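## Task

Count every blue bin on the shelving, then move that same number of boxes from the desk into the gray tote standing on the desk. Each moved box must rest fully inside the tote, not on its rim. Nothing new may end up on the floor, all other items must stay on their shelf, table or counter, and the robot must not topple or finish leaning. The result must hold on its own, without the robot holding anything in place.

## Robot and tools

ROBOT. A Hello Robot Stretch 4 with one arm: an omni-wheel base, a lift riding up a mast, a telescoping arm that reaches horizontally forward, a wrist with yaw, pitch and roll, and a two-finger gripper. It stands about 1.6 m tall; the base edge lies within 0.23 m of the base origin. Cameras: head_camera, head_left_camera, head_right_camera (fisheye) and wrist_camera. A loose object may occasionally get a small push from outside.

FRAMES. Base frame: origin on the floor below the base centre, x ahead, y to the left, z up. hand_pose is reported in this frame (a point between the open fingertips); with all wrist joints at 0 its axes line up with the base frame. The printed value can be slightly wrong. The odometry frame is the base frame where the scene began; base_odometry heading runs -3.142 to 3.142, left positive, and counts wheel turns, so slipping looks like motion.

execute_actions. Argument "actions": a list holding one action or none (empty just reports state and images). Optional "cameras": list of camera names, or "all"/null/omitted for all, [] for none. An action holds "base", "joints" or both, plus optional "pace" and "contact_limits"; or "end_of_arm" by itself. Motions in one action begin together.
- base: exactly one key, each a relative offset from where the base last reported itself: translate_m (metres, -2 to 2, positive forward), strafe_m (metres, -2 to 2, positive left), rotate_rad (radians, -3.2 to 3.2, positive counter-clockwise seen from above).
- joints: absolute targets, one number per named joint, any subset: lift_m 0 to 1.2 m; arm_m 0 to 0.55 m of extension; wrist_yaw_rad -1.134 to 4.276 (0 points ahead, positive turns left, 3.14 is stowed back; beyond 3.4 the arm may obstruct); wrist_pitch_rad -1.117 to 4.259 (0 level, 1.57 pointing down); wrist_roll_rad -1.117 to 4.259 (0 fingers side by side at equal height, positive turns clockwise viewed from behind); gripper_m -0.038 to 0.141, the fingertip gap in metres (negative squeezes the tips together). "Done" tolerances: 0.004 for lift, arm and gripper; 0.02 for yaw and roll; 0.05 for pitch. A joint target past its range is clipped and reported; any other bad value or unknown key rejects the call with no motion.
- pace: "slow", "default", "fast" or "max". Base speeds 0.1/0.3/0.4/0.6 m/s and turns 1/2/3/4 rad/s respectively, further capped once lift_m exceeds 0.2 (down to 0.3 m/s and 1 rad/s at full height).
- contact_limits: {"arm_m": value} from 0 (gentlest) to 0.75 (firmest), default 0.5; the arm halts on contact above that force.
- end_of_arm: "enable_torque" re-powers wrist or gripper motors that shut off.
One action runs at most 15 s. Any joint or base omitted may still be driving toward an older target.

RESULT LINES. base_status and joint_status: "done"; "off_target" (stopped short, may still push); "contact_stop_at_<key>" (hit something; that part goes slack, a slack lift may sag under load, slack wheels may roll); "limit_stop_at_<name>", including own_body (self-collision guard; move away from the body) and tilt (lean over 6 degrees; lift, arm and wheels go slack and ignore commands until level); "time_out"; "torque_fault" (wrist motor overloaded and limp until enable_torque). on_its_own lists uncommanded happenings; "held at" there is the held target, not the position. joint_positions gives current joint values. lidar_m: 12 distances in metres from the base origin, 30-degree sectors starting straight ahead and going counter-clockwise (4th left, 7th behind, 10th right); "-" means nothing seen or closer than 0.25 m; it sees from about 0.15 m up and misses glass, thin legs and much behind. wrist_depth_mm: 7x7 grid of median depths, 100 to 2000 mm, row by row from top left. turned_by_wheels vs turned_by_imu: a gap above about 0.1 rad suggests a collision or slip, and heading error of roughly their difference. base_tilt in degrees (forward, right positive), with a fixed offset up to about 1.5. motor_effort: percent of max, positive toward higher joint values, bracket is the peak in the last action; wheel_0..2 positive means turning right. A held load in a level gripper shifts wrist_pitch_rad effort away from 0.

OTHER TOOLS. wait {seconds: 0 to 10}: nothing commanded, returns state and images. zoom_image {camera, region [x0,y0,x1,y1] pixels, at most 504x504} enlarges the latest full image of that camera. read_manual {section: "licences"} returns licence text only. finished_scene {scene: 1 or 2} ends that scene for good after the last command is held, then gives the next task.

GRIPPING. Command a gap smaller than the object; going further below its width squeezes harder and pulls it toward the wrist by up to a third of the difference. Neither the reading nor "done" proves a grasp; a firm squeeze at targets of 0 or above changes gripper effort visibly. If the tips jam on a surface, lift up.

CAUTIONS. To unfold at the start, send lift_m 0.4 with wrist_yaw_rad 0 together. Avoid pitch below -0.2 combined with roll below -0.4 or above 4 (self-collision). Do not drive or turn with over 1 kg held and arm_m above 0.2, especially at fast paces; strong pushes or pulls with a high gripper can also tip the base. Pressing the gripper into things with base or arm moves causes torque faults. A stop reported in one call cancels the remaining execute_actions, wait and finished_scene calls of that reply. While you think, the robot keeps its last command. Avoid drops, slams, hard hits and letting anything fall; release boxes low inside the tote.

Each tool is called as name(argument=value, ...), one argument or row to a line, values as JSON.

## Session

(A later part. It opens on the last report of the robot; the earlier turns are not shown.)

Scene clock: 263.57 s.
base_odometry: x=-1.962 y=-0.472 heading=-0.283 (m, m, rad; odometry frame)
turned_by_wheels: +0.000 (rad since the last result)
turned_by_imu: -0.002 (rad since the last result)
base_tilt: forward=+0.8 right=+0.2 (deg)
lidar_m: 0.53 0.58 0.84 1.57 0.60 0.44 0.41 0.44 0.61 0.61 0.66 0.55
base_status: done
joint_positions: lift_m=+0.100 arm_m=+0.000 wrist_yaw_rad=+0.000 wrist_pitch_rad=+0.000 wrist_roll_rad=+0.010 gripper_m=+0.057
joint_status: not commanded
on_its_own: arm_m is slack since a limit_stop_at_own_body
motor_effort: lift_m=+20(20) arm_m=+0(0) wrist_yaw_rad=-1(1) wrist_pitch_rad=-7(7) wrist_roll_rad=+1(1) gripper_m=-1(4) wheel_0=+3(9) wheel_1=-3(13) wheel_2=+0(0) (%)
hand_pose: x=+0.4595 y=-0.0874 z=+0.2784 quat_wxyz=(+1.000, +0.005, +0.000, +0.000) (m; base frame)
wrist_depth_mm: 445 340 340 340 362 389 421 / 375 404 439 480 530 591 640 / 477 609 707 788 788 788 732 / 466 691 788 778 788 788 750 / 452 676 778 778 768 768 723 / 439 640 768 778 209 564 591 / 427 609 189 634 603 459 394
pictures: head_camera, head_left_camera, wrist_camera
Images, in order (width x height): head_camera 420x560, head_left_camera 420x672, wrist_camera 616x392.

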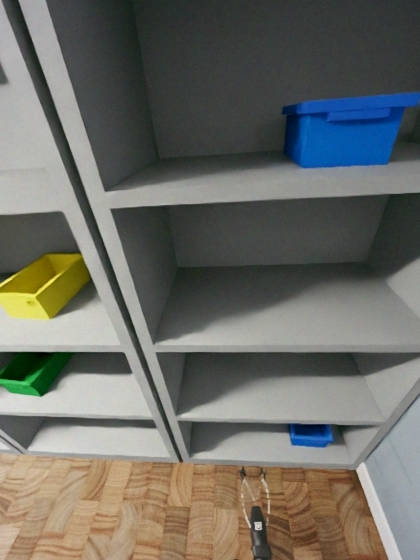

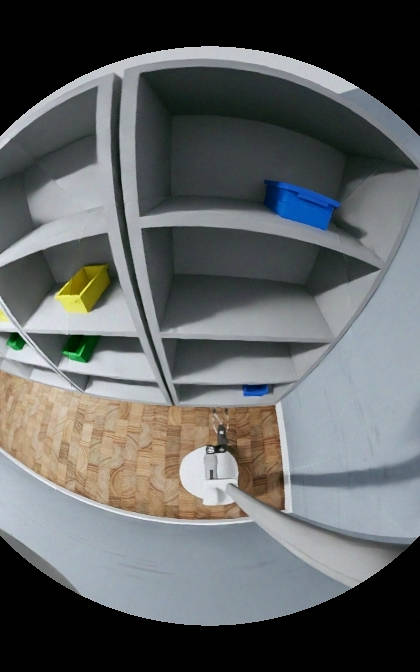

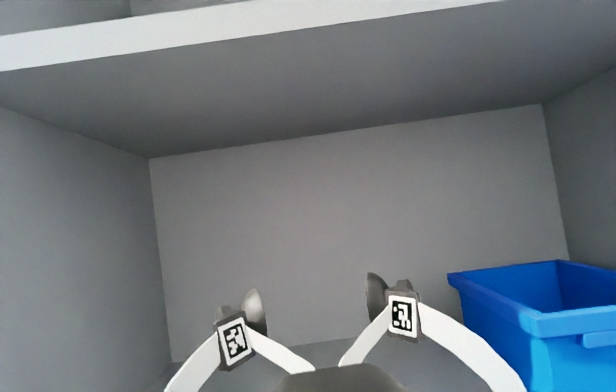

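Unit D has a blue bin on the top shelf and another on the bottom. I'll check its third shelf too.

execute_actions(
  actions=[
    {"joints": {"lift_m": 0.45}},
  ],
  cameras=["wrist_camera"],
)

Scene clock: 274.70 s.
base_odometry: x=-1.962 y=-0.472 heading=-0.283 (m, m, rad; odometry frame)
turned_by_wheels: +0.000 (rad since the last result)
turned_by_imu: +0.000 (rad since the last result)
base_tilt: forward=+0.9 right=+0.2 (deg)
lidar_m: 0.55 0.59 0.83 1.58 0.61 0.41 0.42 0.44 0.60 0.60 0.67 0.56
base_status: not commanded
joint_positions: lift_m=+0.450 arm_m=+0.000 wrist_yaw_rad=+0.000 wrist_pitch_rad=+0.000 wrist_roll_rad=+0.010 gripper_m=+0.057
joint_status: all done
on_its_own: arm_m is slack since a limit_stop_at_own_body
motor_effort: lift_m=+24(26) arm_m=+0(0) wrist_yaw_rad=-1(1) wrist_pitch_rad=-8(6) wrist_roll_rad=+0(0) gripper_m=-4(2) wheel_0=+3(3) wheel_1=-4(3) wheel_2=+0(0) (%)
hand_pose: x=+0.4595 y=-0.0874 z=+0.6281 quat_wxyz=(+1.000, +0.005, +0.000, +0.000) (m; base frame)
wrist_depth_mm: 455 492 521 554 591 634 647 / 496 647 715 778 788 798 715 / 477 732 798 798 788 788 732 / 466 699 788 778 788 778 759 / 452 661 778 778 778 778 732 / 439 627 654 621 208 488 449 / 424 462 189 368 347 320 320
pictures: wrist_camera
Images, in order (width x height): wrist_camera 616x392.

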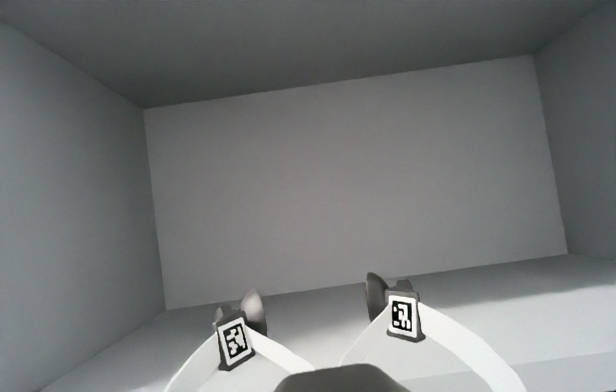

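That shelf is empty, so the back row has 3 blue bins: 1 in unit A and 2 in unit D. Next I'll head back and check the east-wall shelves more carefully.

execute_actions(
  actions=[
    {"base": {"strafe_m": 2.0}, "pace": "fast"},
  ],
  cameras=[],
)

execute_actions(
  actions=[
    {"base": {"strafe_m": 1.4}, "pace": "fast"},
  ],
  cameras=["head_camera"],
)

Scene clock: 311.37 s.
base_odometry: x=-1.404 y=+1.449 heading=-0.283 (m, m, rad; odometry frame)
turned_by_wheels: +0.000 (rad since the last result)
turned_by_imu: +0.006 (rad since the last result)
base_tilt: forward=+0.8 right=+0.1 (deg)
lidar_m: 0.61 0.64 0.97 1.30 0.50 0.36 0.35 0.35 0.53 1.69 0.87 0.63
base_status: done
joint_positions: lift_m=+0.450 arm_m=+0.000 wrist_yaw_rad=+0.000 wrist_pitch_rad=+0.000 wrist_roll_rad=+0.010 gripper_m=+0.057
joint_status: not commanded
on_its_own: arm_m is slack since a limit_stop_at_own_body
motor_effort: lift_m=+23(24) arm_m=+0(0) wrist_yaw_rad=+0(1) wrist_pitch_rad=-7(6) wrist_roll_rad=-1(0) gripper_m=-3(1) wheel_0=+1(13) wheel_1=+1(14) wheel_2=+0(0) (%)
hand_pose: x=+0.4595 y=-0.0874 z=+0.6281 quat_wxyz=(+1.000, +0.005, +0.000, +0.000) (m; base frame)
wrist_depth_mm: 415 455 521 554 591 634 691 / 413 469 707 788 866 854 854 / 410 445 866 866 866 854 854 / 415 427 842 854 842 842 842 / 421 410 683 488 809 842 798 / 413 418 530 488 209 492 445 / 402 394 189 389 389 389 820
pictures: none
No camera images: the call's "cameras" was empty. Leave "cameras" out to get every camera's image.

Scene clock: 316.00 s.
base_odometry: x=-1.013 y=+2.793 heading=-0.283 (m, m, rad; odometry frame)
turned_by_wheels: +0.000 (rad since the last result)
turned_by_imu: +0.004 (rad since the last result)
base_tilt: forward=+0.7 right=+0.1 (deg)
lidar_m: 2.42 0.99 0.73 0.69 0.43 0.29 0.29 0.32 0.46 1.44 0.92 0.72
base_status: done
joint_positions: lift_m=+0.450 arm_m=+0.000 wrist_yaw_rad=+0.000 wrist_pitch_rad=+0.000 wrist_roll_rad=+0.010 gripper_m=+0.057
joint_status: not commanded
on_its_own: arm_m is slack since a limit_stop_at_own_body
motor_effort: lift_m=+22(23) arm_m=+0(0) wrist_yaw_rad=-1(0) wrist_pitch_rad=-6(6) wrist_roll_rad=+0(1) gripper_m=-2(3) wheel_0=+1(16) wheel_1=+1(16) wheel_2=+0(0) (%)
hand_pose: x=+0.4595 y=-0.0874 z=+0.6281 quat_wxyz=(+1.000, +0.005, +0.000, +0.000) (m; base frame)
wrist_depth_mm: 1229 1983 - - 788 496 691 / 1205 1863 - - 842 488 917 / 1160 1756 - - - 492 904 / 1118 1708 - - - 492 891 / 1098 1618 - - - 512 732 / 1060 1537 - - 210 508 442 / 1042 1464 190 1708 1499 452 878
pictures: head_camera
Images, in order (width x height): head_camera 420x560.

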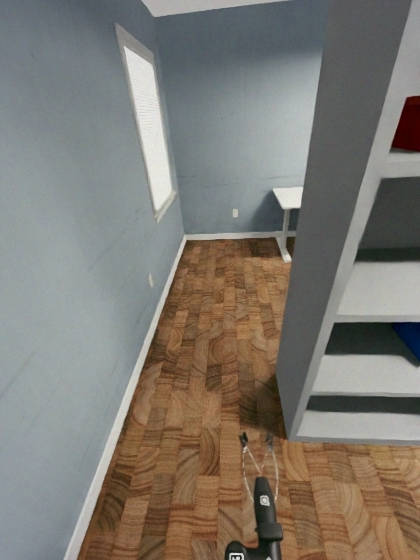

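execute_actions(
  actions=[
    {"base": {"translate_m": 1.75}, "pace": "fast"},
  ],
  cameras=["head_camera"],
)

Scene clock: 327.03 s.
base_odometry: x=+0.667 y=+2.305 heading=-0.282 (m, m, rad; odometry frame)
turned_by_wheels: +0.001 (rad since the last result)
turned_by_imu: +0.005 (rad since the last result)
base_tilt: forward=+0.6 right=+0.2 (deg)
lidar_m: 1.66 0.83 0.64 0.63 0.66 0.95 2.06 0.68 0.90 2.84 1.19 1.08
base_status: done
joint_positions: lift_m=+0.450 arm_m=+0.000 wrist_yaw_rad=+0.000 wrist_pitch_rad=+0.000 wrist_roll_rad=+0.010 gripper_m=+0.057
joint_status: not commanded
on_its_own: arm_m is slack since a limit_stop_at_own_body
motor_effort: lift_m=+22(22) arm_m=+0(0) wrist_yaw_rad=-1(1) wrist_pitch_rad=-6(7) wrist_roll_rad=+0(1) gripper_m=-2(5) wheel_0=+4(10) wheel_1=+5(13) wheel_2=-2(15) (%)
hand_pose: x=+0.4595 y=-0.0874 z=+0.6281 quat_wxyz=(+1.000, +0.005, +0.000, +0.000) (m; base frame)
wrist_depth_mm: 1098 1499 1499 1499 1464 1464 1499 / 1078 1464 1499 1464 1464 1464 1464 / 1042 1499 1464 1499 1464 1464 1464 / 991 1464 1430 1464 1430 1430 1025 / 991 1464 1464 1430 1464 1430 1430 / 960 1397 1430 1430 208 1430 1430 / 931 1308 189 1397 1397 1366 1281
pictures: head_camera
Images, in order (width x height): head_camera 420x560.

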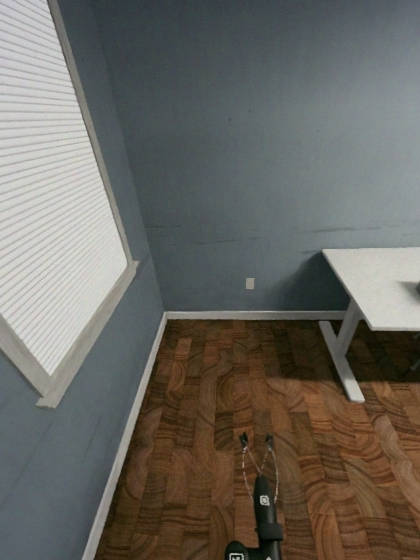

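execute_actions(
  actions=[
    {"base": {"strafe_m": -2.0}, "pace": "fast"},
  ],
  cameras=["head_camera"],
)

Scene clock: 343.57 s.
base_odometry: x=+0.110 y=+0.385 heading=-0.282 (m, m, rad; odometry frame)
turned_by_wheels: +0.000 (rad since the last result)
turned_by_imu: -0.006 (rad since the last result)
base_tilt: forward=+0.9 right=+0.3 (deg)
lidar_m: 0.74 0.83 1.24 2.64 0.96 0.68 0.66 0.71 1.03 1.62 1.74 1.61
base_status: done
joint_positions: lift_m=+0.450 arm_m=+0.000 wrist_yaw_rad=+0.000 wrist_pitch_rad=+0.000 wrist_roll_rad=+0.010 gripper_m=+0.057
joint_status: not commanded
on_its_own: arm_m is slack since a limit_stop_at_own_body
motor_effort: lift_m=+22(23) arm_m=+0(0) wrist_yaw_rad=-1(1) wrist_pitch_rad=-7(6) wrist_roll_rad=+0(1) gripper_m=-1(0) wheel_0=+1(14) wheel_1=+1(14) wheel_2=+0(2) (%)
hand_pose: x=+0.4595 y=-0.0874 z=+0.6281 quat_wxyz=(+1.000, +0.005, +0.000, +0.000) (m; base frame)
wrist_depth_mm: 1430 1430 1397 1397 1397 1366 1366 / 1397 1397 1397 1397 1366 1366 1366 / 1397 1397 1397 1397 1397 1336 1366 / 1397 1397 699 1366 1336 1336 1336 / 878 891 1366 1366 1366 1308 1336 / 878 1366 1336 1336 209 1308 1308 / 1336 1336 189 878 1336 1308 1308
pictures: head_camera
Images, in order (width x height): head_camera 420x560.

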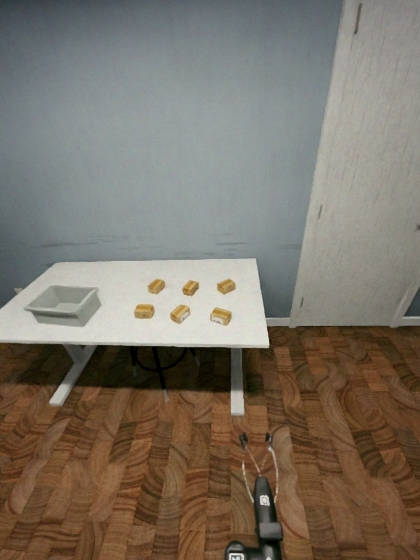

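I'm now square to the desk. Next I'll turn east and check the two wall units properly.

execute_actions(
  actions=[
    {"base": {"rotate_rad": -1.571}},
  ],
  cameras=["head_camera", "head_left_camera", "wrist_camera"],
)

Scene clock: 352.23 s.
base_odometry: x=+0.110 y=+0.384 heading=-1.852 (m, m, rad; odometry frame)
turned_by_wheels: -1.570 (rad since the last result)
turned_by_imu: -1.588 (rad since the last result)
base_tilt: forward=+0.7 right=+0.1 (deg)
lidar_m: 1.62 1.73 1.62 0.76 0.79 1.24 2.62 0.93 0.70 0.65 0.73 1.03
base_status: done
joint_positions: lift_m=+0.450 arm_m=+0.000 wrist_yaw_rad=+0.000 wrist_pitch_rad=+0.000 wrist_roll_rad=+0.010 gripper_m=+0.057
joint_status: not commanded
on_its_own: arm_m is slack since a limit_stop_at_own_body
motor_effort: lift_m=+22(23) arm_m=+0(0) wrist_yaw_rad=-1(1) wrist_pitch_rad=-7(6) wrist_roll_rad=-1(1) gripper_m=-2(2) wheel_0=+4(11) wheel_1=+6(12) wheel_2=+4(12) (%)
hand_pose: x=+0.4595 y=-0.0874 z=+0.6281 quat_wxyz=(+1.000, +0.005, +0.000, +0.000) (m; base frame)
wrist_depth_mm: 1808 1921 1499 1576 1576 1182 842 / 1618 1756 1661 1921 1921 1255 878 / 1756 1863 1537 1618 1756 1308 904 / 1618 1921 1756 1863 1863 1366 931 / 1661 1863 1499 1808 1863 1397 960 / 1576 1863 1618 1808 208 1366 976 / 1576 1808 189 1499 1430 1255 1025
pictures: head_camera, head_left_camera, wrist_camera
Images, in order (width x height): head_camera 420x560, head_left_camera 420x672, wrist_camera 616x392.

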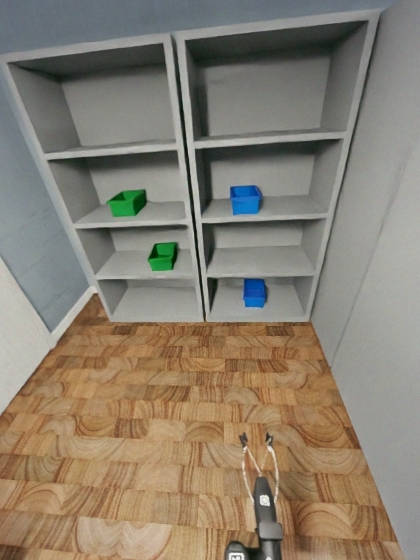

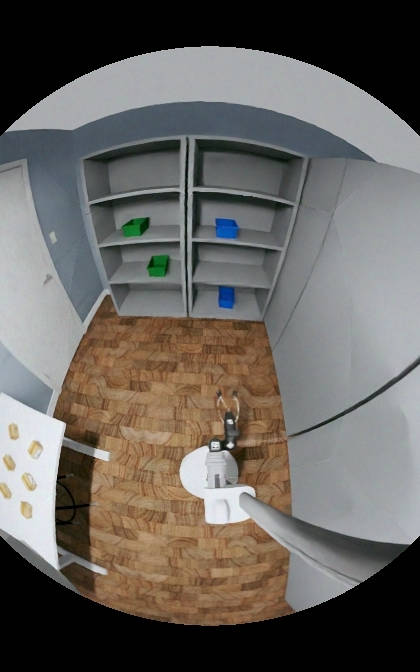

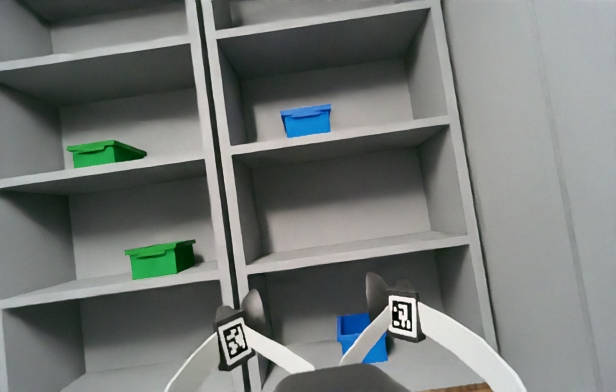

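execute_actions(
  actions=[
    {"joints": {"lift_m": 0.1}},
  ],
  cameras=["wrist_camera"],
)

Scene clock: 361.47 s.
base_odometry: x=+0.110 y=+0.384 heading=-1.852 (m, m, rad; odometry frame)
turned_by_wheels: +0.000 (rad since the last result)
turned_by_imu: +0.000 (rad since the last result)
base_tilt: forward=+0.7 right=+0.3 (deg)
lidar_m: 1.61 1.73 1.64 0.76 0.82 1.22 2.62 0.93 0.71 0.66 0.70 1.01
base_status: not commanded
joint_positions: lift_m=+0.100 arm_m=+0.000 wrist_yaw_rad=+0.000 wrist_pitch_rad=+0.000 wrist_roll_rad=+0.010 gripper_m=+0.057
joint_status: all done
on_its_own: arm_m is slack since a limit_stop_at_own_body
motor_effort: lift_m=+18(21) arm_m=+0(0) wrist_yaw_rad=-1(0) wrist_pitch_rad=-6(7) wrist_roll_rad=+0(2) gripper_m=-2(2) wheel_0=+4(4) wheel_1=+6(5) wheel_2=+4(4) (%)
hand_pose: x=+0.4595 y=-0.0874 z=+0.2785 quat_wxyz=(+1.000, +0.005, +0.000, +0.000) (m; base frame)
wrist_depth_mm: 1708 1921 1808 1983 1537 1205 842 / 1618 1618 1537 1756 1756 1255 878 / 1756 1863 1808 1921 1863 1308 891 / 1661 1756 1537 1863 1863 1366 946 / 1661 1863 1756 1863 1756 1397 946 / 1499 1464 1397 1366 208 1098 931 / 1160 1042 190 831 778 654 691
pictures: wrist_camera
Images, in order (width x height): wrist_camera 616x392.

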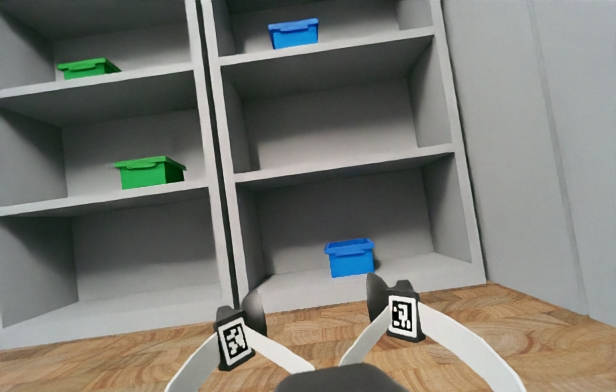

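That confirms 2 blue bins on the east wall. With the 3 in the back aisle, that makes **5 blue bins**, so 5 of the 6 boxes go into the tote. I'll turn back to the desk and raise the arm.

execute_actions(
  actions=[
    {"base": {"rotate_rad": 1.571}, "joints": {"lift_m": 1.0}},
  ],
  cameras=["head_camera", "wrist_camera"],
)

Scene clock: 397.70 s.
base_odometry: x=+0.110 y=+0.384 heading=-0.282 (m, m, rad; odometry frame)
turned_by_wheels: +1.570 (rad since the last result)
turned_by_imu: +1.588 (rad since the last result)
base_tilt: forward=+0.8 right=+0.2 (deg)
lidar_m: 0.76 0.81 1.19 2.62 0.97 0.69 0.66 0.70 1.01 1.61 1.72 1.64
base_status: done
joint_positions: lift_m=+1.000 arm_m=+0.000 wrist_yaw_rad=+0.000 wrist_pitch_rad=+0.000 wrist_roll_rad=+0.010 gripper_m=+0.057
joint_status: all done
on_its_own: arm_m is slack since a limit_stop_at_own_body
motor_effort: lift_m=+23(30) arm_m=+0(0) wrist_yaw_rad=-1(0) wrist_pitch_rad=-5(7) wrist_roll_rad=+0(1) gripper_m=-1(2) wheel_0=-3(10) wheel_1=-3(10) wheel_2=-5(13) (%)
hand_pose: x=+0.4595 y=-0.0874 z=+1.1781 quat_wxyz=(+1.000, +0.005, +0.000, +0.000) (m; base frame)
wrist_depth_mm: 1430 1430 1397 1397 1397 1366 1366 / 1430 1397 1366 1397 1397 1366 1366 / 1397 1397 1397 1366 1397 1366 1366 / 1397 1397 1397 1366 1366 1336 1336 / 1366 1366 1366 1336 1336 1308 1336 / 1366 1366 1366 1336 208 1308 1336 / 1366 1366 189 1281 1336 1281 1308
pictures: head_camera, wrist_camera
Images, in order (width x height): head_camera 420x560, wrist_camera 616x392.

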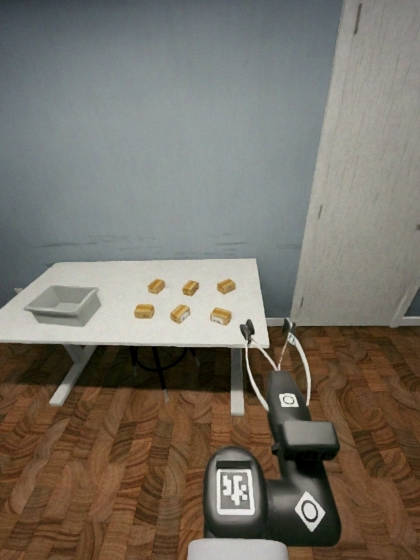

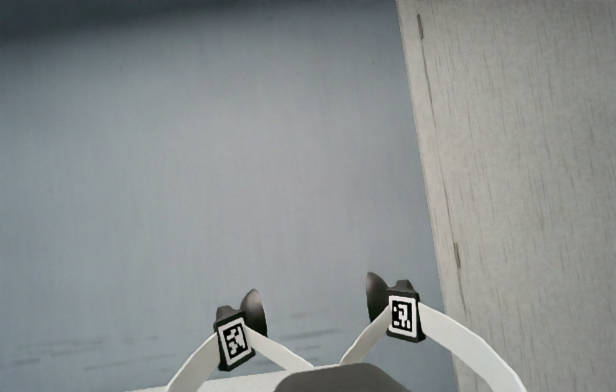

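execute_actions(
  actions=[
    {"base": {"translate_m": 0.40}, "joints": {"wrist_pitch_rad": 1.57, "lift_m": 1.05, "gripper_m": 0.12}},
  ],
  cameras=["head_camera", "wrist_camera"],
)

Scene clock: 448.13 s.
base_odometry: x=+0.494 y=+0.273 heading=-0.281 (m, m, rad; odometry frame)
turned_by_wheels: +0.001 (rad since the last result)
turned_by_imu: +0.002 (rad since the last result)
base_tilt: forward=+0.8 right=+0.3 (deg)
lidar_m: 0.38 0.42 0.60 2.59 1.49 1.14 1.06 1.11 1.61 1.63 1.58 0.40
base_status: done
joint_positions: lift_m=+1.050 arm_m=+0.000 wrist_yaw_rad=+0.000 wrist_pitch_rad=+1.570 wrist_roll_rad=+0.010 gripper_m=+0.120
joint_status: all done
on_its_own: arm_m is slack since a limit_stop_at_own_body
motor_effort: lift_m=+23(23) arm_m=+0(0) wrist_yaw_rad=+0(0) wrist_pitch_rad=+1(8) wrist_roll_rad=+0(0) gripper_m=+0(3) wheel_0=+4(10) wheel_1=+4(10) wheel_2=-2(13) (%)
hand_pose: x=+0.1713 y=-0.0874 z=+0.9395 quat_wxyz=(+0.707, +0.004, +0.707, -0.003) (m; base frame)
wrist_depth_mm: 452 455 459 459 1229 1229 1229 / 449 452 455 466 1182 1205 1205 / 1160 1160 1182 1182 1182 1182 1182 / 1160 1160 1160 1160 1182 1182 1182 / 1138 1160 1138 960 1182 1182 1182 / 1138 1138 931 931 1160 208 1160 / 1118 1118 931 439 1138 1138 1160
pictures: head_camera, wrist_camera
Images, in order (width x height): head_camera 420x560, wrist_camera 616x392.

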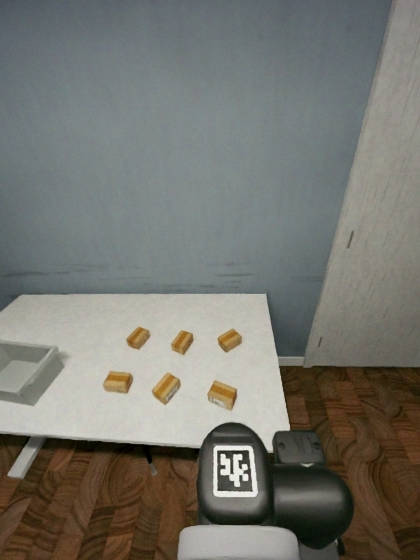

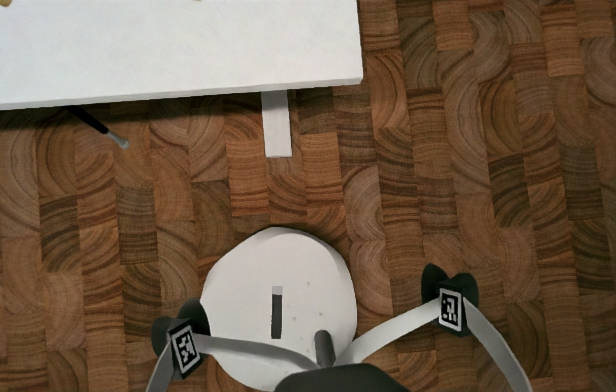

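execute_actions(
  actions=[
    {"joints": {"arm_m": 0.35, "wrist_roll_rad": 1.57}},
  ],
  cameras=["head_camera", "wrist_camera"],
)

Scene clock: 478.90 s.
base_odometry: x=+0.494 y=+0.273 heading=-0.281 (m, m, rad; odometry frame)
turned_by_wheels: +0.000 (rad since the last result)
turned_by_imu: +0.000 (rad since the last result)
base_tilt: forward=+0.6 right=+0.1 (deg)
lidar_m: 0.35 0.41 0.60 2.56 1.50 1.13 1.07 1.11 1.64 1.63 1.60 0.38
base_status: not commanded
joint_positions: lift_m=+1.050 arm_m=+0.349 wrist_yaw_rad=+0.000 wrist_pitch_rad=+1.570 wrist_roll_rad=+1.569 gripper_m=+0.120
joint_status: all done
motor_effort: lift_m=+23(23) arm_m=+6(5) wrist_yaw_rad=-1(1) wrist_pitch_rad=+3(3) wrist_roll_rad=+2(5) gripper_m=+0(1) wheel_0=+4(4) wheel_1=+4(4) wheel_2=-2(2) (%)
hand_pose: x=+0.5202 y=-0.0874 z=+0.9395 quat_wxyz=(+0.501, +0.500, +0.500, -0.499) (m; base frame)
wrist_depth_mm: 1042 1205 1182 1182 1205 1205 1229 / 1042 1182 1182 1205 1205 1205 1205 / 1042 1160 1160 1182 1182 1182 1205 / 439 442 442 445 449 946 960 / 433 436 439 442 445 960 960 / 430 430 436 439 439 208 1160 / 377 424 427 270 436 1138 1160
pictures: head_camera, wrist_camera
Images, in order (width x height): head_camera 420x560, wrist_camera 616x392.

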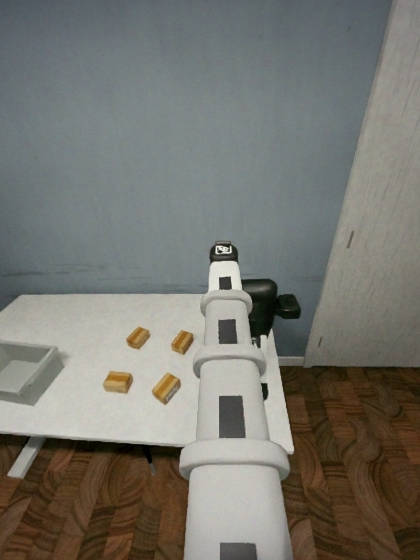

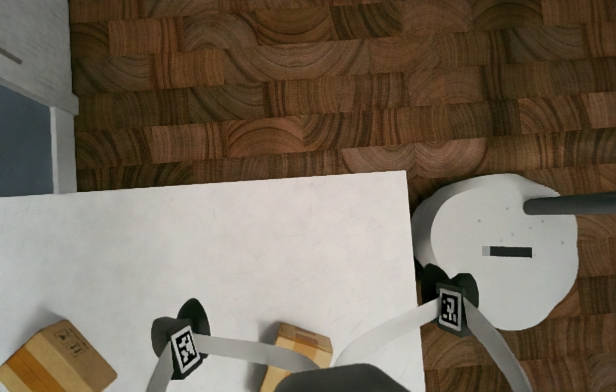

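The wrist camera shows the box sits about 0.11 m to the left of the gripper axis, so the head camera has a sideways bias. I'll correct for it.

execute_actions(
  actions=[
    {"base": {"strafe_m": 0.11}},
  ],
  cameras=["wrist_camera"],
)

Scene clock: 531.37 s.
base_odometry: x=+0.525 y=+0.379 heading=-0.281 (m, m, rad; odometry frame)
turned_by_wheels: +0.000 (rad since the last result)
turned_by_imu: +0.001 (rad since the last result)
base_tilt: forward=+0.8 right=+0.2 (deg)
lidar_m: 0.36 0.40 0.61 2.46 1.48 1.09 1.06 1.10 1.60 1.74 1.62 0.39
base_status: done
joint_positions: lift_m=+1.050 arm_m=+0.349 wrist_yaw_rad=+0.000 wrist_pitch_rad=+1.570 wrist_roll_rad=+1.569 gripper_m=+0.120
joint_status: not commanded
motor_effort: lift_m=+23(23) arm_m=+6(6) wrist_yaw_rad=-1(1) wrist_pitch_rad=+1(1) wrist_roll_rad=+3(2) gripper_m=-4(1) wheel_0=-1(14) wheel_1=+3(12) wheel_2=+0(0) (%)
hand_pose: x=+0.5202 y=-0.0874 z=+0.9395 quat_wxyz=(+0.501, +0.500, +0.500, -0.499) (m; base frame)
wrist_depth_mm: 1060 1182 1205 1205 1205 1229 1229 / 1025 1160 1182 1182 1205 1205 1229 / 439 442 445 452 452 1205 1205 / 436 439 445 445 449 976 960 / 387 436 439 442 445 946 960 / 402 433 436 436 439 208 1160 / 427 427 427 296 436 1138 1160
pictures: wrist_camera
Images, in order (width x height): wrist_camera 616x392.

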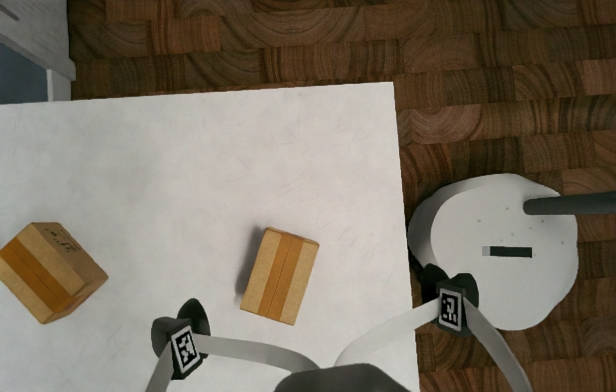

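execute_actions(
  actions=[
    {"base": {"strafe_m": 0.025}, "joints": {"arm_m": 0.372, "wrist_roll_rad": 1.87, "lift_m": 0.95}},
  ],
  cameras=["wrist_camera"],
)

Scene clock: 552.93 s.
base_odometry: x=+0.532 y=+0.403 heading=-0.281 (m, m, rad; odometry frame)
turned_by_wheels: +0.000 (rad since the last result)
turned_by_imu: +0.000 (rad since the last result)
base_tilt: forward=+0.6 right=+0.2 (deg)
lidar_m: 0.39 0.42 0.59 2.44 1.48 1.10 1.06 1.11 1.59 1.77 1.61 0.38
base_status: done
joint_positions: lift_m=+0.950 arm_m=+0.371 wrist_yaw_rad=+0.000 wrist_pitch_rad=+1.570 wrist_roll_rad=+1.869 gripper_m=+0.120
joint_status: all done
motor_effort: lift_m=+18(23) arm_m=+6(3) wrist_yaw_rad=-1(0) wrist_pitch_rad=+1(1) wrist_roll_rad=+2(6) gripper_m=+2(2) wheel_0=+1(8) wheel_1=+2(12) wheel_2=+0(1) (%)
hand_pose: x=+0.5421 y=-0.0874 z=+0.8400 quat_wxyz=(+0.420, +0.569, +0.420, -0.569) (m; base frame)
wrist_depth_mm: 1098 1078 1118 357 1138 1118 1118 / 1060 349 351 353 1098 1098 1118 / 345 345 349 349 353 878 866 / 340 343 345 347 349 854 866 / 336 338 340 294 345 866 866 / 332 336 338 291 342 208 1060 / 298 332 332 246 338 340 1060
pictures: wrist_camera
Images, in order (width x height): wrist_camera 616x392.

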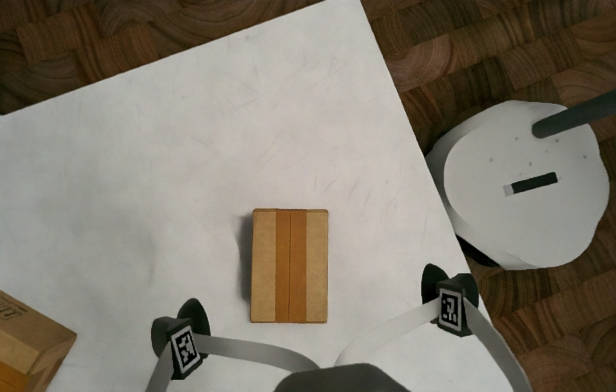

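execute_actions(
  actions=[
    {"joints": {"arm_m": 0.385, "lift_m": 0.872}},
  ],
  cameras=["wrist_camera"],
)

Scene clock: 569.13 s.
base_odometry: x=+0.532 y=+0.403 heading=-0.281 (m, m, rad; odometry frame)
turned_by_wheels: +0.000 (rad since the last result)
turned_by_imu: +0.000 (rad since the last result)
base_tilt: forward=+0.8 right=+0.1 (deg)
lidar_m: 0.36 0.41 0.60 2.47 1.45 1.11 1.06 1.13 1.59 1.77 1.63 0.40
base_status: not commanded
joint_positions: lift_m=+0.872 arm_m=+0.384 wrist_yaw_rad=+0.000 wrist_pitch_rad=+1.570 wrist_roll_rad=+1.869 gripper_m=+0.120
joint_status: all done
motor_effort: lift_m=+18(17) arm_m=+6(6) wrist_yaw_rad=-1(0) wrist_pitch_rad=-1(1) wrist_roll_rad=+2(2) gripper_m=-1(2) wheel_0=+1(1) wheel_1=+2(2) wheel_2=+0(0) (%)
hand_pose: x=+0.5551 y=-0.0874 z=+0.7620 quat_wxyz=(+0.420, +0.569, +0.420, -0.569) (m; base frame)
wrist_depth_mm: 991 274 274 277 278 1025 1042 / 268 271 272 273 276 1025 1042 / 266 267 270 271 272 798 788 / 263 265 266 221 270 272 788 / 260 263 263 216 267 268 778 / 257 259 260 213 216 208 991 / 256 256 257 185 262 263 265
pictures: wrist_camera
Images, in order (width x height): wrist_camera 616x392.

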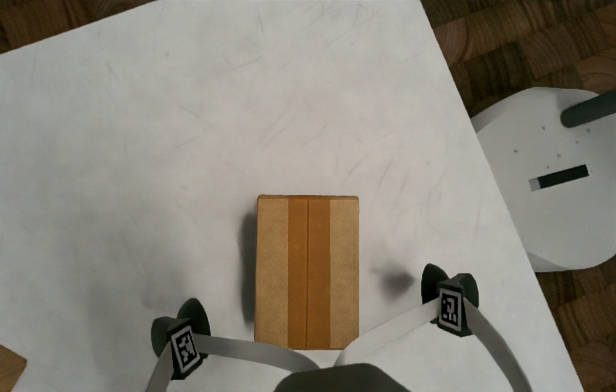

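The box is centred between the fingers. I'll lower slightly and close the gripper.

execute_actions(
  actions=[
    {"joints": {"lift_m": 0.86}},
  ],
  cameras=[],
)

execute_actions(
  actions=[
    {"joints": {"gripper_m": 0.03}},
  ],
  cameras=["wrist_camera"],
)

Scene clock: 580.97 s.
base_odometry: x=+0.532 y=+0.403 heading=-0.281 (m, m, rad; odometry frame)
turned_by_wheels: +0.000 (rad since the last result)
turned_by_imu: +0.000 (rad since the last result)
base_tilt: forward=+0.7 right=+0.2 (deg)
lidar_m: 0.38 0.42 0.61 2.46 1.51 1.10 1.07 1.13 1.60 1.77 1.62 0.41
base_status: not commanded
joint_positions: lift_m=+0.860 arm_m=+0.384 wrist_yaw_rad=+0.000 wrist_pitch_rad=+1.570 wrist_roll_rad=+1.869 gripper_m=+0.120
joint_status: all done
motor_effort: lift_m=+18(17) arm_m=+6(6) wrist_yaw_rad=+0(0) wrist_pitch_rad=+2(0) wrist_roll_rad=+0(2) gripper_m=-1(2) wheel_0=+1(1) wheel_1=+2(2) wheel_2=+0(0) (%)
hand_pose: x=+0.5551 y=-0.0874 z=+0.7499 quat_wxyz=(+0.420, +0.569, +0.420, -0.569) (m; base frame)
wrist_depth_mm: 260 260 262 264 267 1025 1025 / 256 258 259 262 264 1008 1008 / 254 256 257 258 260 263 788 / 252 253 254 208 258 259 778 / 249 250 252 204 256 257 768 / 247 248 249 202 213 208 960 / 245 245 245 179 250 251 253
pictures: none
No camera images: the call's "cameras" was empty. Leave "cameras" out to get every camera's image.

Scene clock: 582.73 s.
base_odometry: x=+0.532 y=+0.403 heading=-0.281 (m, m, rad; odometry frame)
turned_by_wheels: +0.000 (rad since the last result)
turned_by_imu: +0.000 (rad since the last result)
base_tilt: forward=+0.7 right=+0.2 (deg)
lidar_m: 0.36 0.40 0.60 2.46 1.49 1.08 1.06 1.10 1.61 1.77 1.64 0.39
base_status: not commanded
joint_positions: lift_m=+0.860 arm_m=+0.384 wrist_yaw_rad=+0.000 wrist_pitch_rad=+1.570 wrist_roll_rad=+1.869 gripper_m=+0.030
joint_status: all done
motor_effort: lift_m=+18(18) arm_m=+6(6) wrist_yaw_rad=-1(0) wrist_pitch_rad=+1(2) wrist_roll_rad=+1(2) gripper_m=-14(10) wheel_0=+1(1) wheel_1=+2(2) wheel_2=+0(0) (%)
hand_pose: x=+0.5551 y=-0.0874 z=+0.7499 quat_wxyz=(+0.420, +0.569, +0.420, -0.569) (m; base frame)
wrist_depth_mm: 260 260 263 264 265 1025 1025 / 255 259 259 262 263 1008 1008 / 253 255 257 258 259 263 788 / 251 253 254 198 257 259 778 / 249 250 252 195 255 257 768 / 246 248 249 193 193 254 976 / 244 245 181 191 250 250 253
pictures: wrist_camera
Images, in order (width x height): wrist_camera 616x392.

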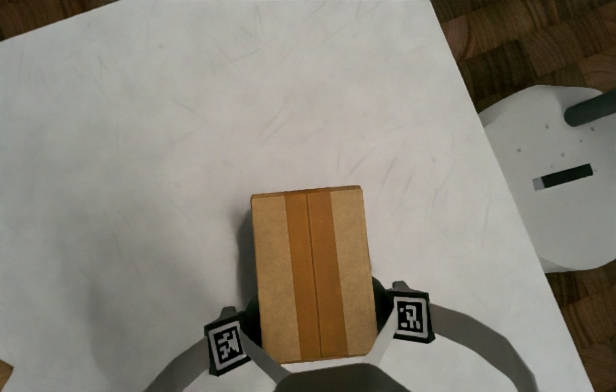

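The box is gripped; the gripper effort rose. I'll lift it.

execute_actions(
  actions=[
    {"joints": {"lift_m": 1.08}},
  ],
  cameras=["head_camera", "head_left_camera"],
)

Scene clock: 592.87 s.
base_odometry: x=+0.532 y=+0.403 heading=-0.281 (m, m, rad; odometry frame)
turned_by_wheels: +0.000 (rad since the last result)
turned_by_imu: +0.000 (rad since the last result)
base_tilt: forward=+0.5 right=+0.0 (deg)
lidar_m: 0.37 0.41 0.61 2.44 1.47 1.11 1.07 1.12 1.60 1.76 1.64 0.40
base_status: not commanded
joint_positions: lift_m=+1.080 arm_m=+0.384 wrist_yaw_rad=+0.000 wrist_pitch_rad=+1.570 wrist_roll_rad=+1.869 gripper_m=+0.030
joint_status: all done
motor_effort: lift_m=+24(23) arm_m=+6(6) wrist_yaw_rad=+0(0) wrist_pitch_rad=+2(0) wrist_roll_rad=+3(3) gripper_m=-11(15) wheel_0=+1(1) wheel_1=+2(2) wheel_2=+0(0) (%)
hand_pose: x=+0.5551 y=-0.0874 z=+0.9695 quat_wxyz=(+0.420, +0.569, +0.420, -0.569) (m; base frame)
wrist_depth_mm: 1205 1205 1229 1229 1255 1229 1255 / 1205 1205 1205 484 1229 1255 1255 / 1118 473 477 480 1205 1008 1229 / 466 469 477 198 480 991 1205 / 462 462 469 195 473 1008 1205 / 455 449 462 193 192 1182 1205 / 452 455 180 191 466 466 1182
pictures: head_camera, head_left_camera
Images, in order (width x height): head_camera 420x560, head_left_camera 420x672.

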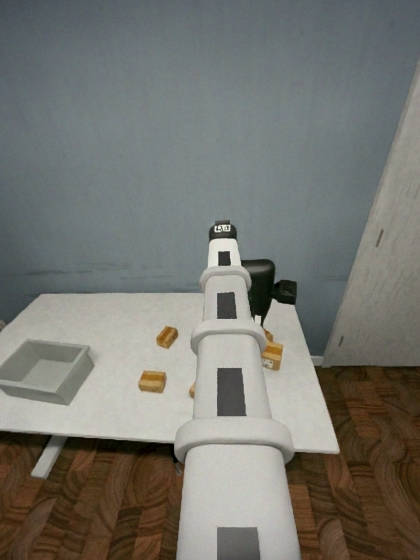

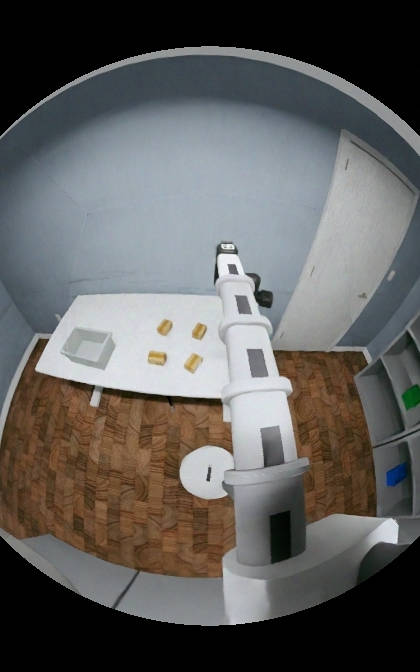

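The box is held. I'll strafe over to the tote.

execute_actions(
  actions=[
    {"base": {"strafe_m": 0.72}, "joints": {"arm_m": 0.41}},
  ],
  cameras=["head_camera", "wrist_camera"],
)

Scene clock: 610.33 s.
base_odometry: x=+0.731 y=+1.095 heading=-0.281 (m, m, rad; odometry frame)
turned_by_wheels: +0.000 (rad since the last result)
turned_by_imu: +0.002 (rad since the last result)
base_tilt: forward=+0.5 right=+0.3 (deg)
lidar_m: 0.42 0.48 1.79 1.73 1.87 1.05 1.03 1.07 1.55 2.50 0.60 0.44
base_status: done
joint_positions: lift_m=+1.080 arm_m=+0.409 wrist_yaw_rad=+0.000 wrist_pitch_rad=+1.570 wrist_roll_rad=+1.869 gripper_m=+0.030
joint_status: all done
motor_effort: lift_m=+23(24) arm_m=+6(6) wrist_yaw_rad=+0(0) wrist_pitch_rad=+0(1) wrist_roll_rad=+0(2) gripper_m=-10(12) wheel_0=-2(11) wheel_1=+4(15) wheel_2=+0(1) (%)
hand_pose: x=+0.5801 y=-0.0874 z=+0.9696 quat_wxyz=(+0.420, +0.569, +0.420, -0.569) (m; base frame)
wrist_depth_mm: 480 480 488 492 1255 1255 1281 / 473 480 484 488 1229 1229 1255 / 473 477 477 480 1229 1008 1008 / 469 469 473 198 1025 991 991 / 462 466 439 195 477 1098 1205 / 459 459 377 193 192 1205 1205 / 455 459 181 191 462 466 1205
pictures: head_camera, wrist_camera
Images, in order (width x height): head_camera 420x560, wrist_camera 616x392.

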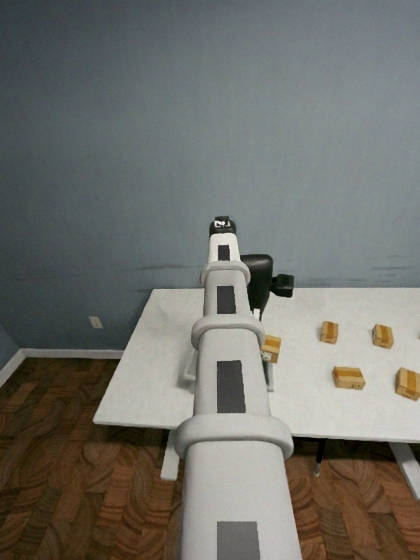

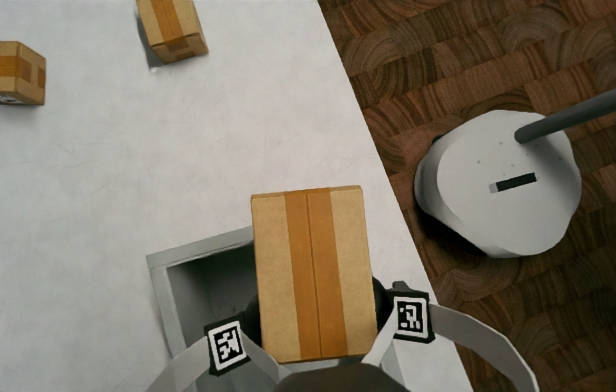

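execute_actions(
  actions=[
    {"base": {"strafe_m": 0.10}, "joints": {"arm_m": 0.43}},
  ],
  cameras=["head_left_camera", "wrist_camera"],
)

Scene clock: 630.53 s.
base_odometry: x=+0.759 y=+1.190 heading=-0.281 (m, m, rad; odometry frame)
turned_by_wheels: +0.000 (rad since the last result)
turned_by_imu: +0.000 (rad since the last result)
base_tilt: forward=+0.8 right=+0.2 (deg)
lidar_m: 0.43 0.45 1.68 1.62 1.79 1.06 1.03 1.08 1.56 2.60 0.60 0.45
base_status: done
joint_positions: lift_m=+1.080 arm_m=+0.429 wrist_yaw_rad=+0.000 wrist_pitch_rad=+1.570 wrist_roll_rad=+1.869 gripper_m=+0.030
joint_status: all done
motor_effort: lift_m=+23(23) arm_m=+6(9) wrist_yaw_rad=+0(1) wrist_pitch_rad=+1(1) wrist_roll_rad=+2(2) gripper_m=-13(14) wheel_0=-4(9) wheel_1=+5(12) wheel_2=+0(2) (%)
hand_pose: x=+0.6001 y=-0.0874 z=+0.9696 quat_wxyz=(+0.420, +0.569, +0.420, -0.569) (m; base frame)
wrist_depth_mm: 480 484 488 492 1255 1229 1255 / 477 480 484 484 1205 1229 1229 / 473 477 397 430 1229 1008 1008 / 469 466 469 199 480 991 1008 / 462 462 462 195 473 1182 1205 / 459 462 364 193 193 1182 1205 / 452 459 180 191 362 466 1182
pictures: head_left_camera, wrist_camera
Images, in order (width x height): head_left_camera 420x672, wrist_camera 616x392.

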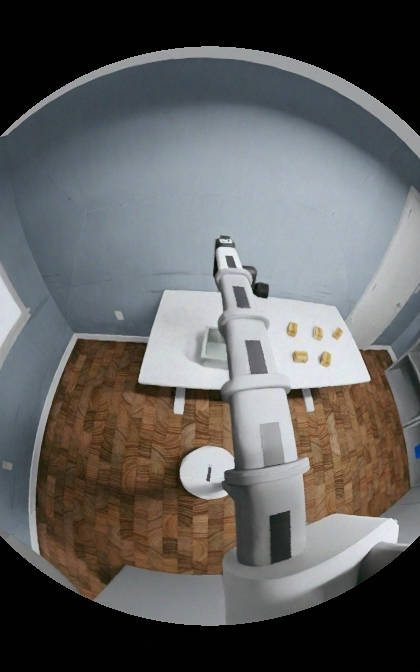

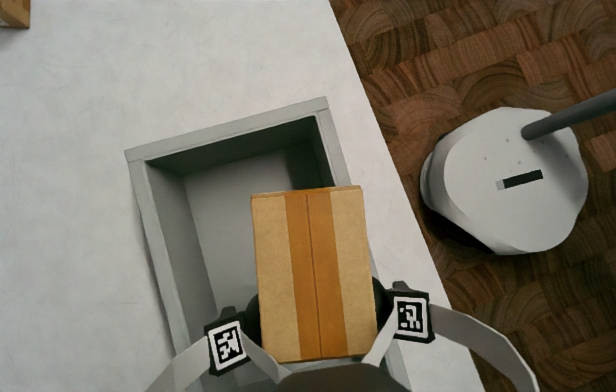

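I need to see the tote's full extent, so I'll shift a little further left.

execute_actions(
  actions=[
    {"base": {"strafe_m": 0.12}},
  ],
  cameras=["wrist_camera"],
)

Scene clock: 717.90 s.
base_odometry: x=+0.792 y=+1.306 heading=-0.281 (m, m, rad; odometry frame)
turned_by_wheels: +0.000 (rad since the last result)
turned_by_imu: +0.001 (rad since the last result)
base_tilt: forward=+0.7 right=+0.2 (deg)
lidar_m: 0.43 0.49 1.55 1.49 1.60 1.06 1.01 1.07 1.54 2.71 0.60 0.45
base_status: done
joint_positions: lift_m=+1.080 arm_m=+0.429 wrist_yaw_rad=+0.000 wrist_pitch_rad=+1.570 wrist_roll_rad=+1.869 gripper_m=+0.030
joint_status: not commanded
motor_effort: lift_m=+23(23) arm_m=+6(6) wrist_yaw_rad=+0(0) wrist_pitch_rad=+2(1) wrist_roll_rad=+1(1) gripper_m=-13(13) wheel_0=-3(12) wheel_1=+4(13) wheel_2=+0(0) (%)
hand_pose: x=+0.6001 y=-0.0874 z=+0.9696 quat_wxyz=(+0.420, +0.569, +0.420, -0.569) (m; base frame)
wrist_depth_mm: 480 384 394 488 1255 1255 1255 / 477 415 477 484 1229 1229 1229 / 473 427 477 477 1205 1008 1008 / 466 427 469 198 480 1008 1008 / 462 427 466 195 473 1205 1205 / 459 459 345 193 192 1182 1205 / 452 455 181 191 466 466 1182
pictures: wrist_camera
Images, in order (width x height): wrist_camera 616x392.

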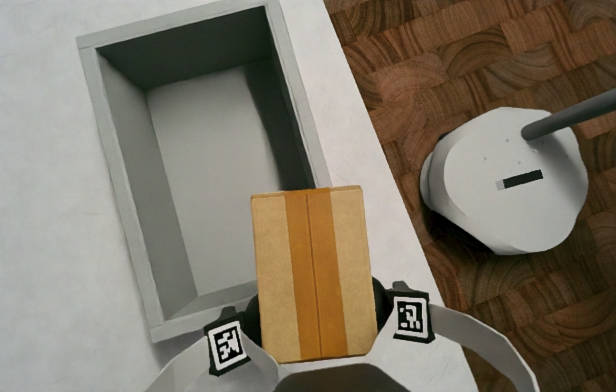

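zoom_image(
  camera="wrist_camera",
  region=[60, 0, 440, 392],
)

Region (60, 0, 440, 392) of wrist_camera's 616x392 image, scaled by 1.286; it fills the left 489 columns of this view, and the rest is white.

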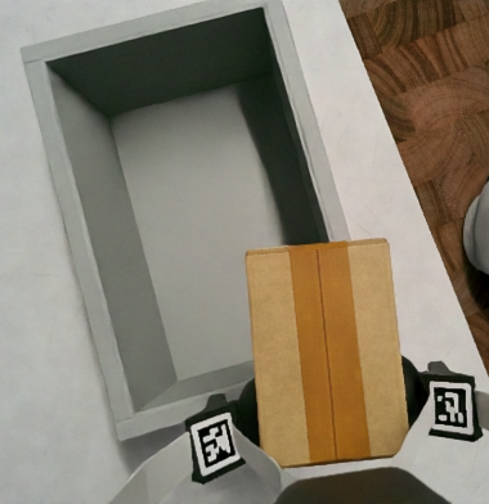

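The tote floor is only about 0.15 x 0.26 m, too small to lay five boxes flat with room for the fingers. I'll put three boxes crosswise on the floor and set the other two gently on top. The first box goes at the tote's left end.

execute_actions(
  actions=[
    {"base": {"strafe_m": -0.03}, "joints": {"arm_m": 0.49, "wrist_roll_rad": 0.0}},
  ],
  cameras=["wrist_camera"],
)

Scene clock: 839.57 s.
base_odometry: x=+0.784 y=+1.277 heading=-0.281 (m, m, rad; odometry frame)
turned_by_wheels: +0.000 (rad since the last result)
turned_by_imu: +0.000 (rad since the last result)
base_tilt: forward=+0.8 right=+0.3 (deg)
lidar_m: 0.43 0.46 1.60 1.53 1.66 1.06 1.00 1.10 1.52 2.68 0.61 0.46
base_status: done
joint_positions: lift_m=+1.080 arm_m=+0.489 wrist_yaw_rad=+0.000 wrist_pitch_rad=+1.570 wrist_roll_rad=+0.001 gripper_m=+0.030
joint_status: all done
motor_effort: lift_m=+23(23) arm_m=+6(7) wrist_yaw_rad=+0(0) wrist_pitch_rad=+1(2) wrist_roll_rad=-1(6) gripper_m=-13(13) wheel_0=+1(11) wheel_1=-4(10) wheel_2=+0(1) (%)
hand_pose: x=+0.6601 y=-0.0874 z=+0.9696 quat_wxyz=(+0.707, +0.000, +0.707, +0.000) (m; base frame)
wrist_depth_mm: 480 484 484 492 488 496 496 / 477 477 480 484 488 488 492 / 473 477 477 480 480 484 484 / 469 469 473 198 473 473 480 / 462 466 469 195 469 473 379 / 459 462 462 193 193 459 377 / 455 459 181 191 359 347 368
pictures: wrist_camera
Images, in order (width x height): wrist_camera 616x392.

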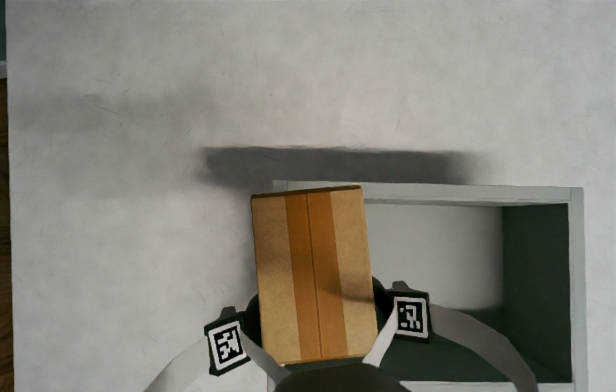

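execute_actions(
  actions=[
    {"base": {"strafe_m": -0.04}, "joints": {"arm_m": 0.45}},
  ],
  cameras=["wrist_camera"],
)

Scene clock: 850.37 s.
base_odometry: x=+0.773 y=+1.239 heading=-0.281 (m, m, rad; odometry frame)
turned_by_wheels: +0.000 (rad since the last result)
turned_by_imu: +0.000 (rad since the last result)
base_tilt: forward=+0.8 right=+0.1 (deg)
lidar_m: 0.42 0.46 1.65 1.59 1.73 1.08 1.03 1.05 1.50 2.63 0.59 0.43
base_status: done
joint_positions: lift_m=+1.080 arm_m=+0.451 wrist_yaw_rad=+0.000 wrist_pitch_rad=+1.570 wrist_roll_rad=+0.001 gripper_m=+0.030
joint_status: all done
motor_effort: lift_m=+23(23) arm_m=-5(11) wrist_yaw_rad=+0(1) wrist_pitch_rad=+2(2) wrist_roll_rad=-1(1) gripper_m=-12(13) wheel_0=+1(8) wheel_1=-3(14) wheel_2=+0(1) (%)
hand_pose: x=+0.6221 y=-0.0874 z=+0.9696 quat_wxyz=(+0.707, +0.000, +0.707, +0.000) (m; base frame)
wrist_depth_mm: 484 484 484 488 492 496 496 / 477 480 480 484 484 488 492 / 469 473 477 477 484 484 488 / 466 469 469 198 473 407 484 / 466 466 469 196 469 430 477 / 459 462 402 193 192 377 473 / 455 455 181 191 362 349 469
pictures: wrist_camera
Images, in order (width x height): wrist_camera 616x392.

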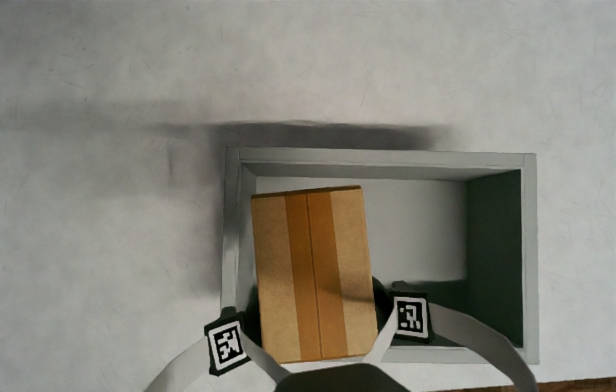

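The box now sits over the tote's left end, centred front to back. I'll lower it in gently.

execute_actions(
  actions=[
    {"joints": {"lift_m": 0.885}},
  ],
  cameras=["wrist_camera"],
)

Scene clock: 875.30 s.
base_odometry: x=+0.773 y=+1.239 heading=-0.281 (m, m, rad; odometry frame)
turned_by_wheels: +0.000 (rad since the last result)
turned_by_imu: +0.000 (rad since the last result)
base_tilt: forward=+0.8 right=+0.2 (deg)
lidar_m: 0.43 0.46 1.65 1.59 1.69 1.04 1.04 1.07 1.52 2.65 0.60 0.44
base_status: not commanded
joint_positions: lift_m=+0.885 arm_m=+0.451 wrist_yaw_rad=+0.000 wrist_pitch_rad=+1.570 wrist_roll_rad=+0.001 gripper_m=+0.030
joint_status: all done
motor_effort: lift_m=+18(17) arm_m=-6(6) wrist_yaw_rad=+0(1) wrist_pitch_rad=+0(0) wrist_roll_rad=+0(3) gripper_m=-15(12) wheel_0=+1(1) wheel_1=-3(3) wheel_2=+0(0) (%)
hand_pose: x=+0.6221 y=-0.0874 z=+0.7749 quat_wxyz=(+0.707, +0.000, +0.707, +0.000) (m; base frame)
wrist_depth_mm: 283 285 286 287 290 291 293 / 281 281 163 163 164 165 165 / 278 279 220 247 242 236 232 / 277 161 228 198 278 279 281 / 273 163 229 195 276 278 279 / 272 165 206 193 193 276 276 / 268 155 180 191 271 266 274
pictures: wrist_camera
Images, in order (width x height): wrist_camera 616x392.

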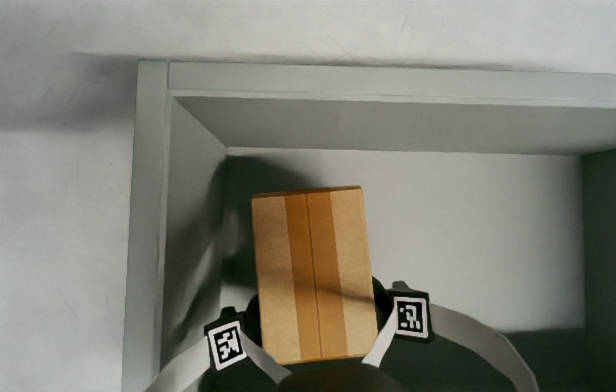

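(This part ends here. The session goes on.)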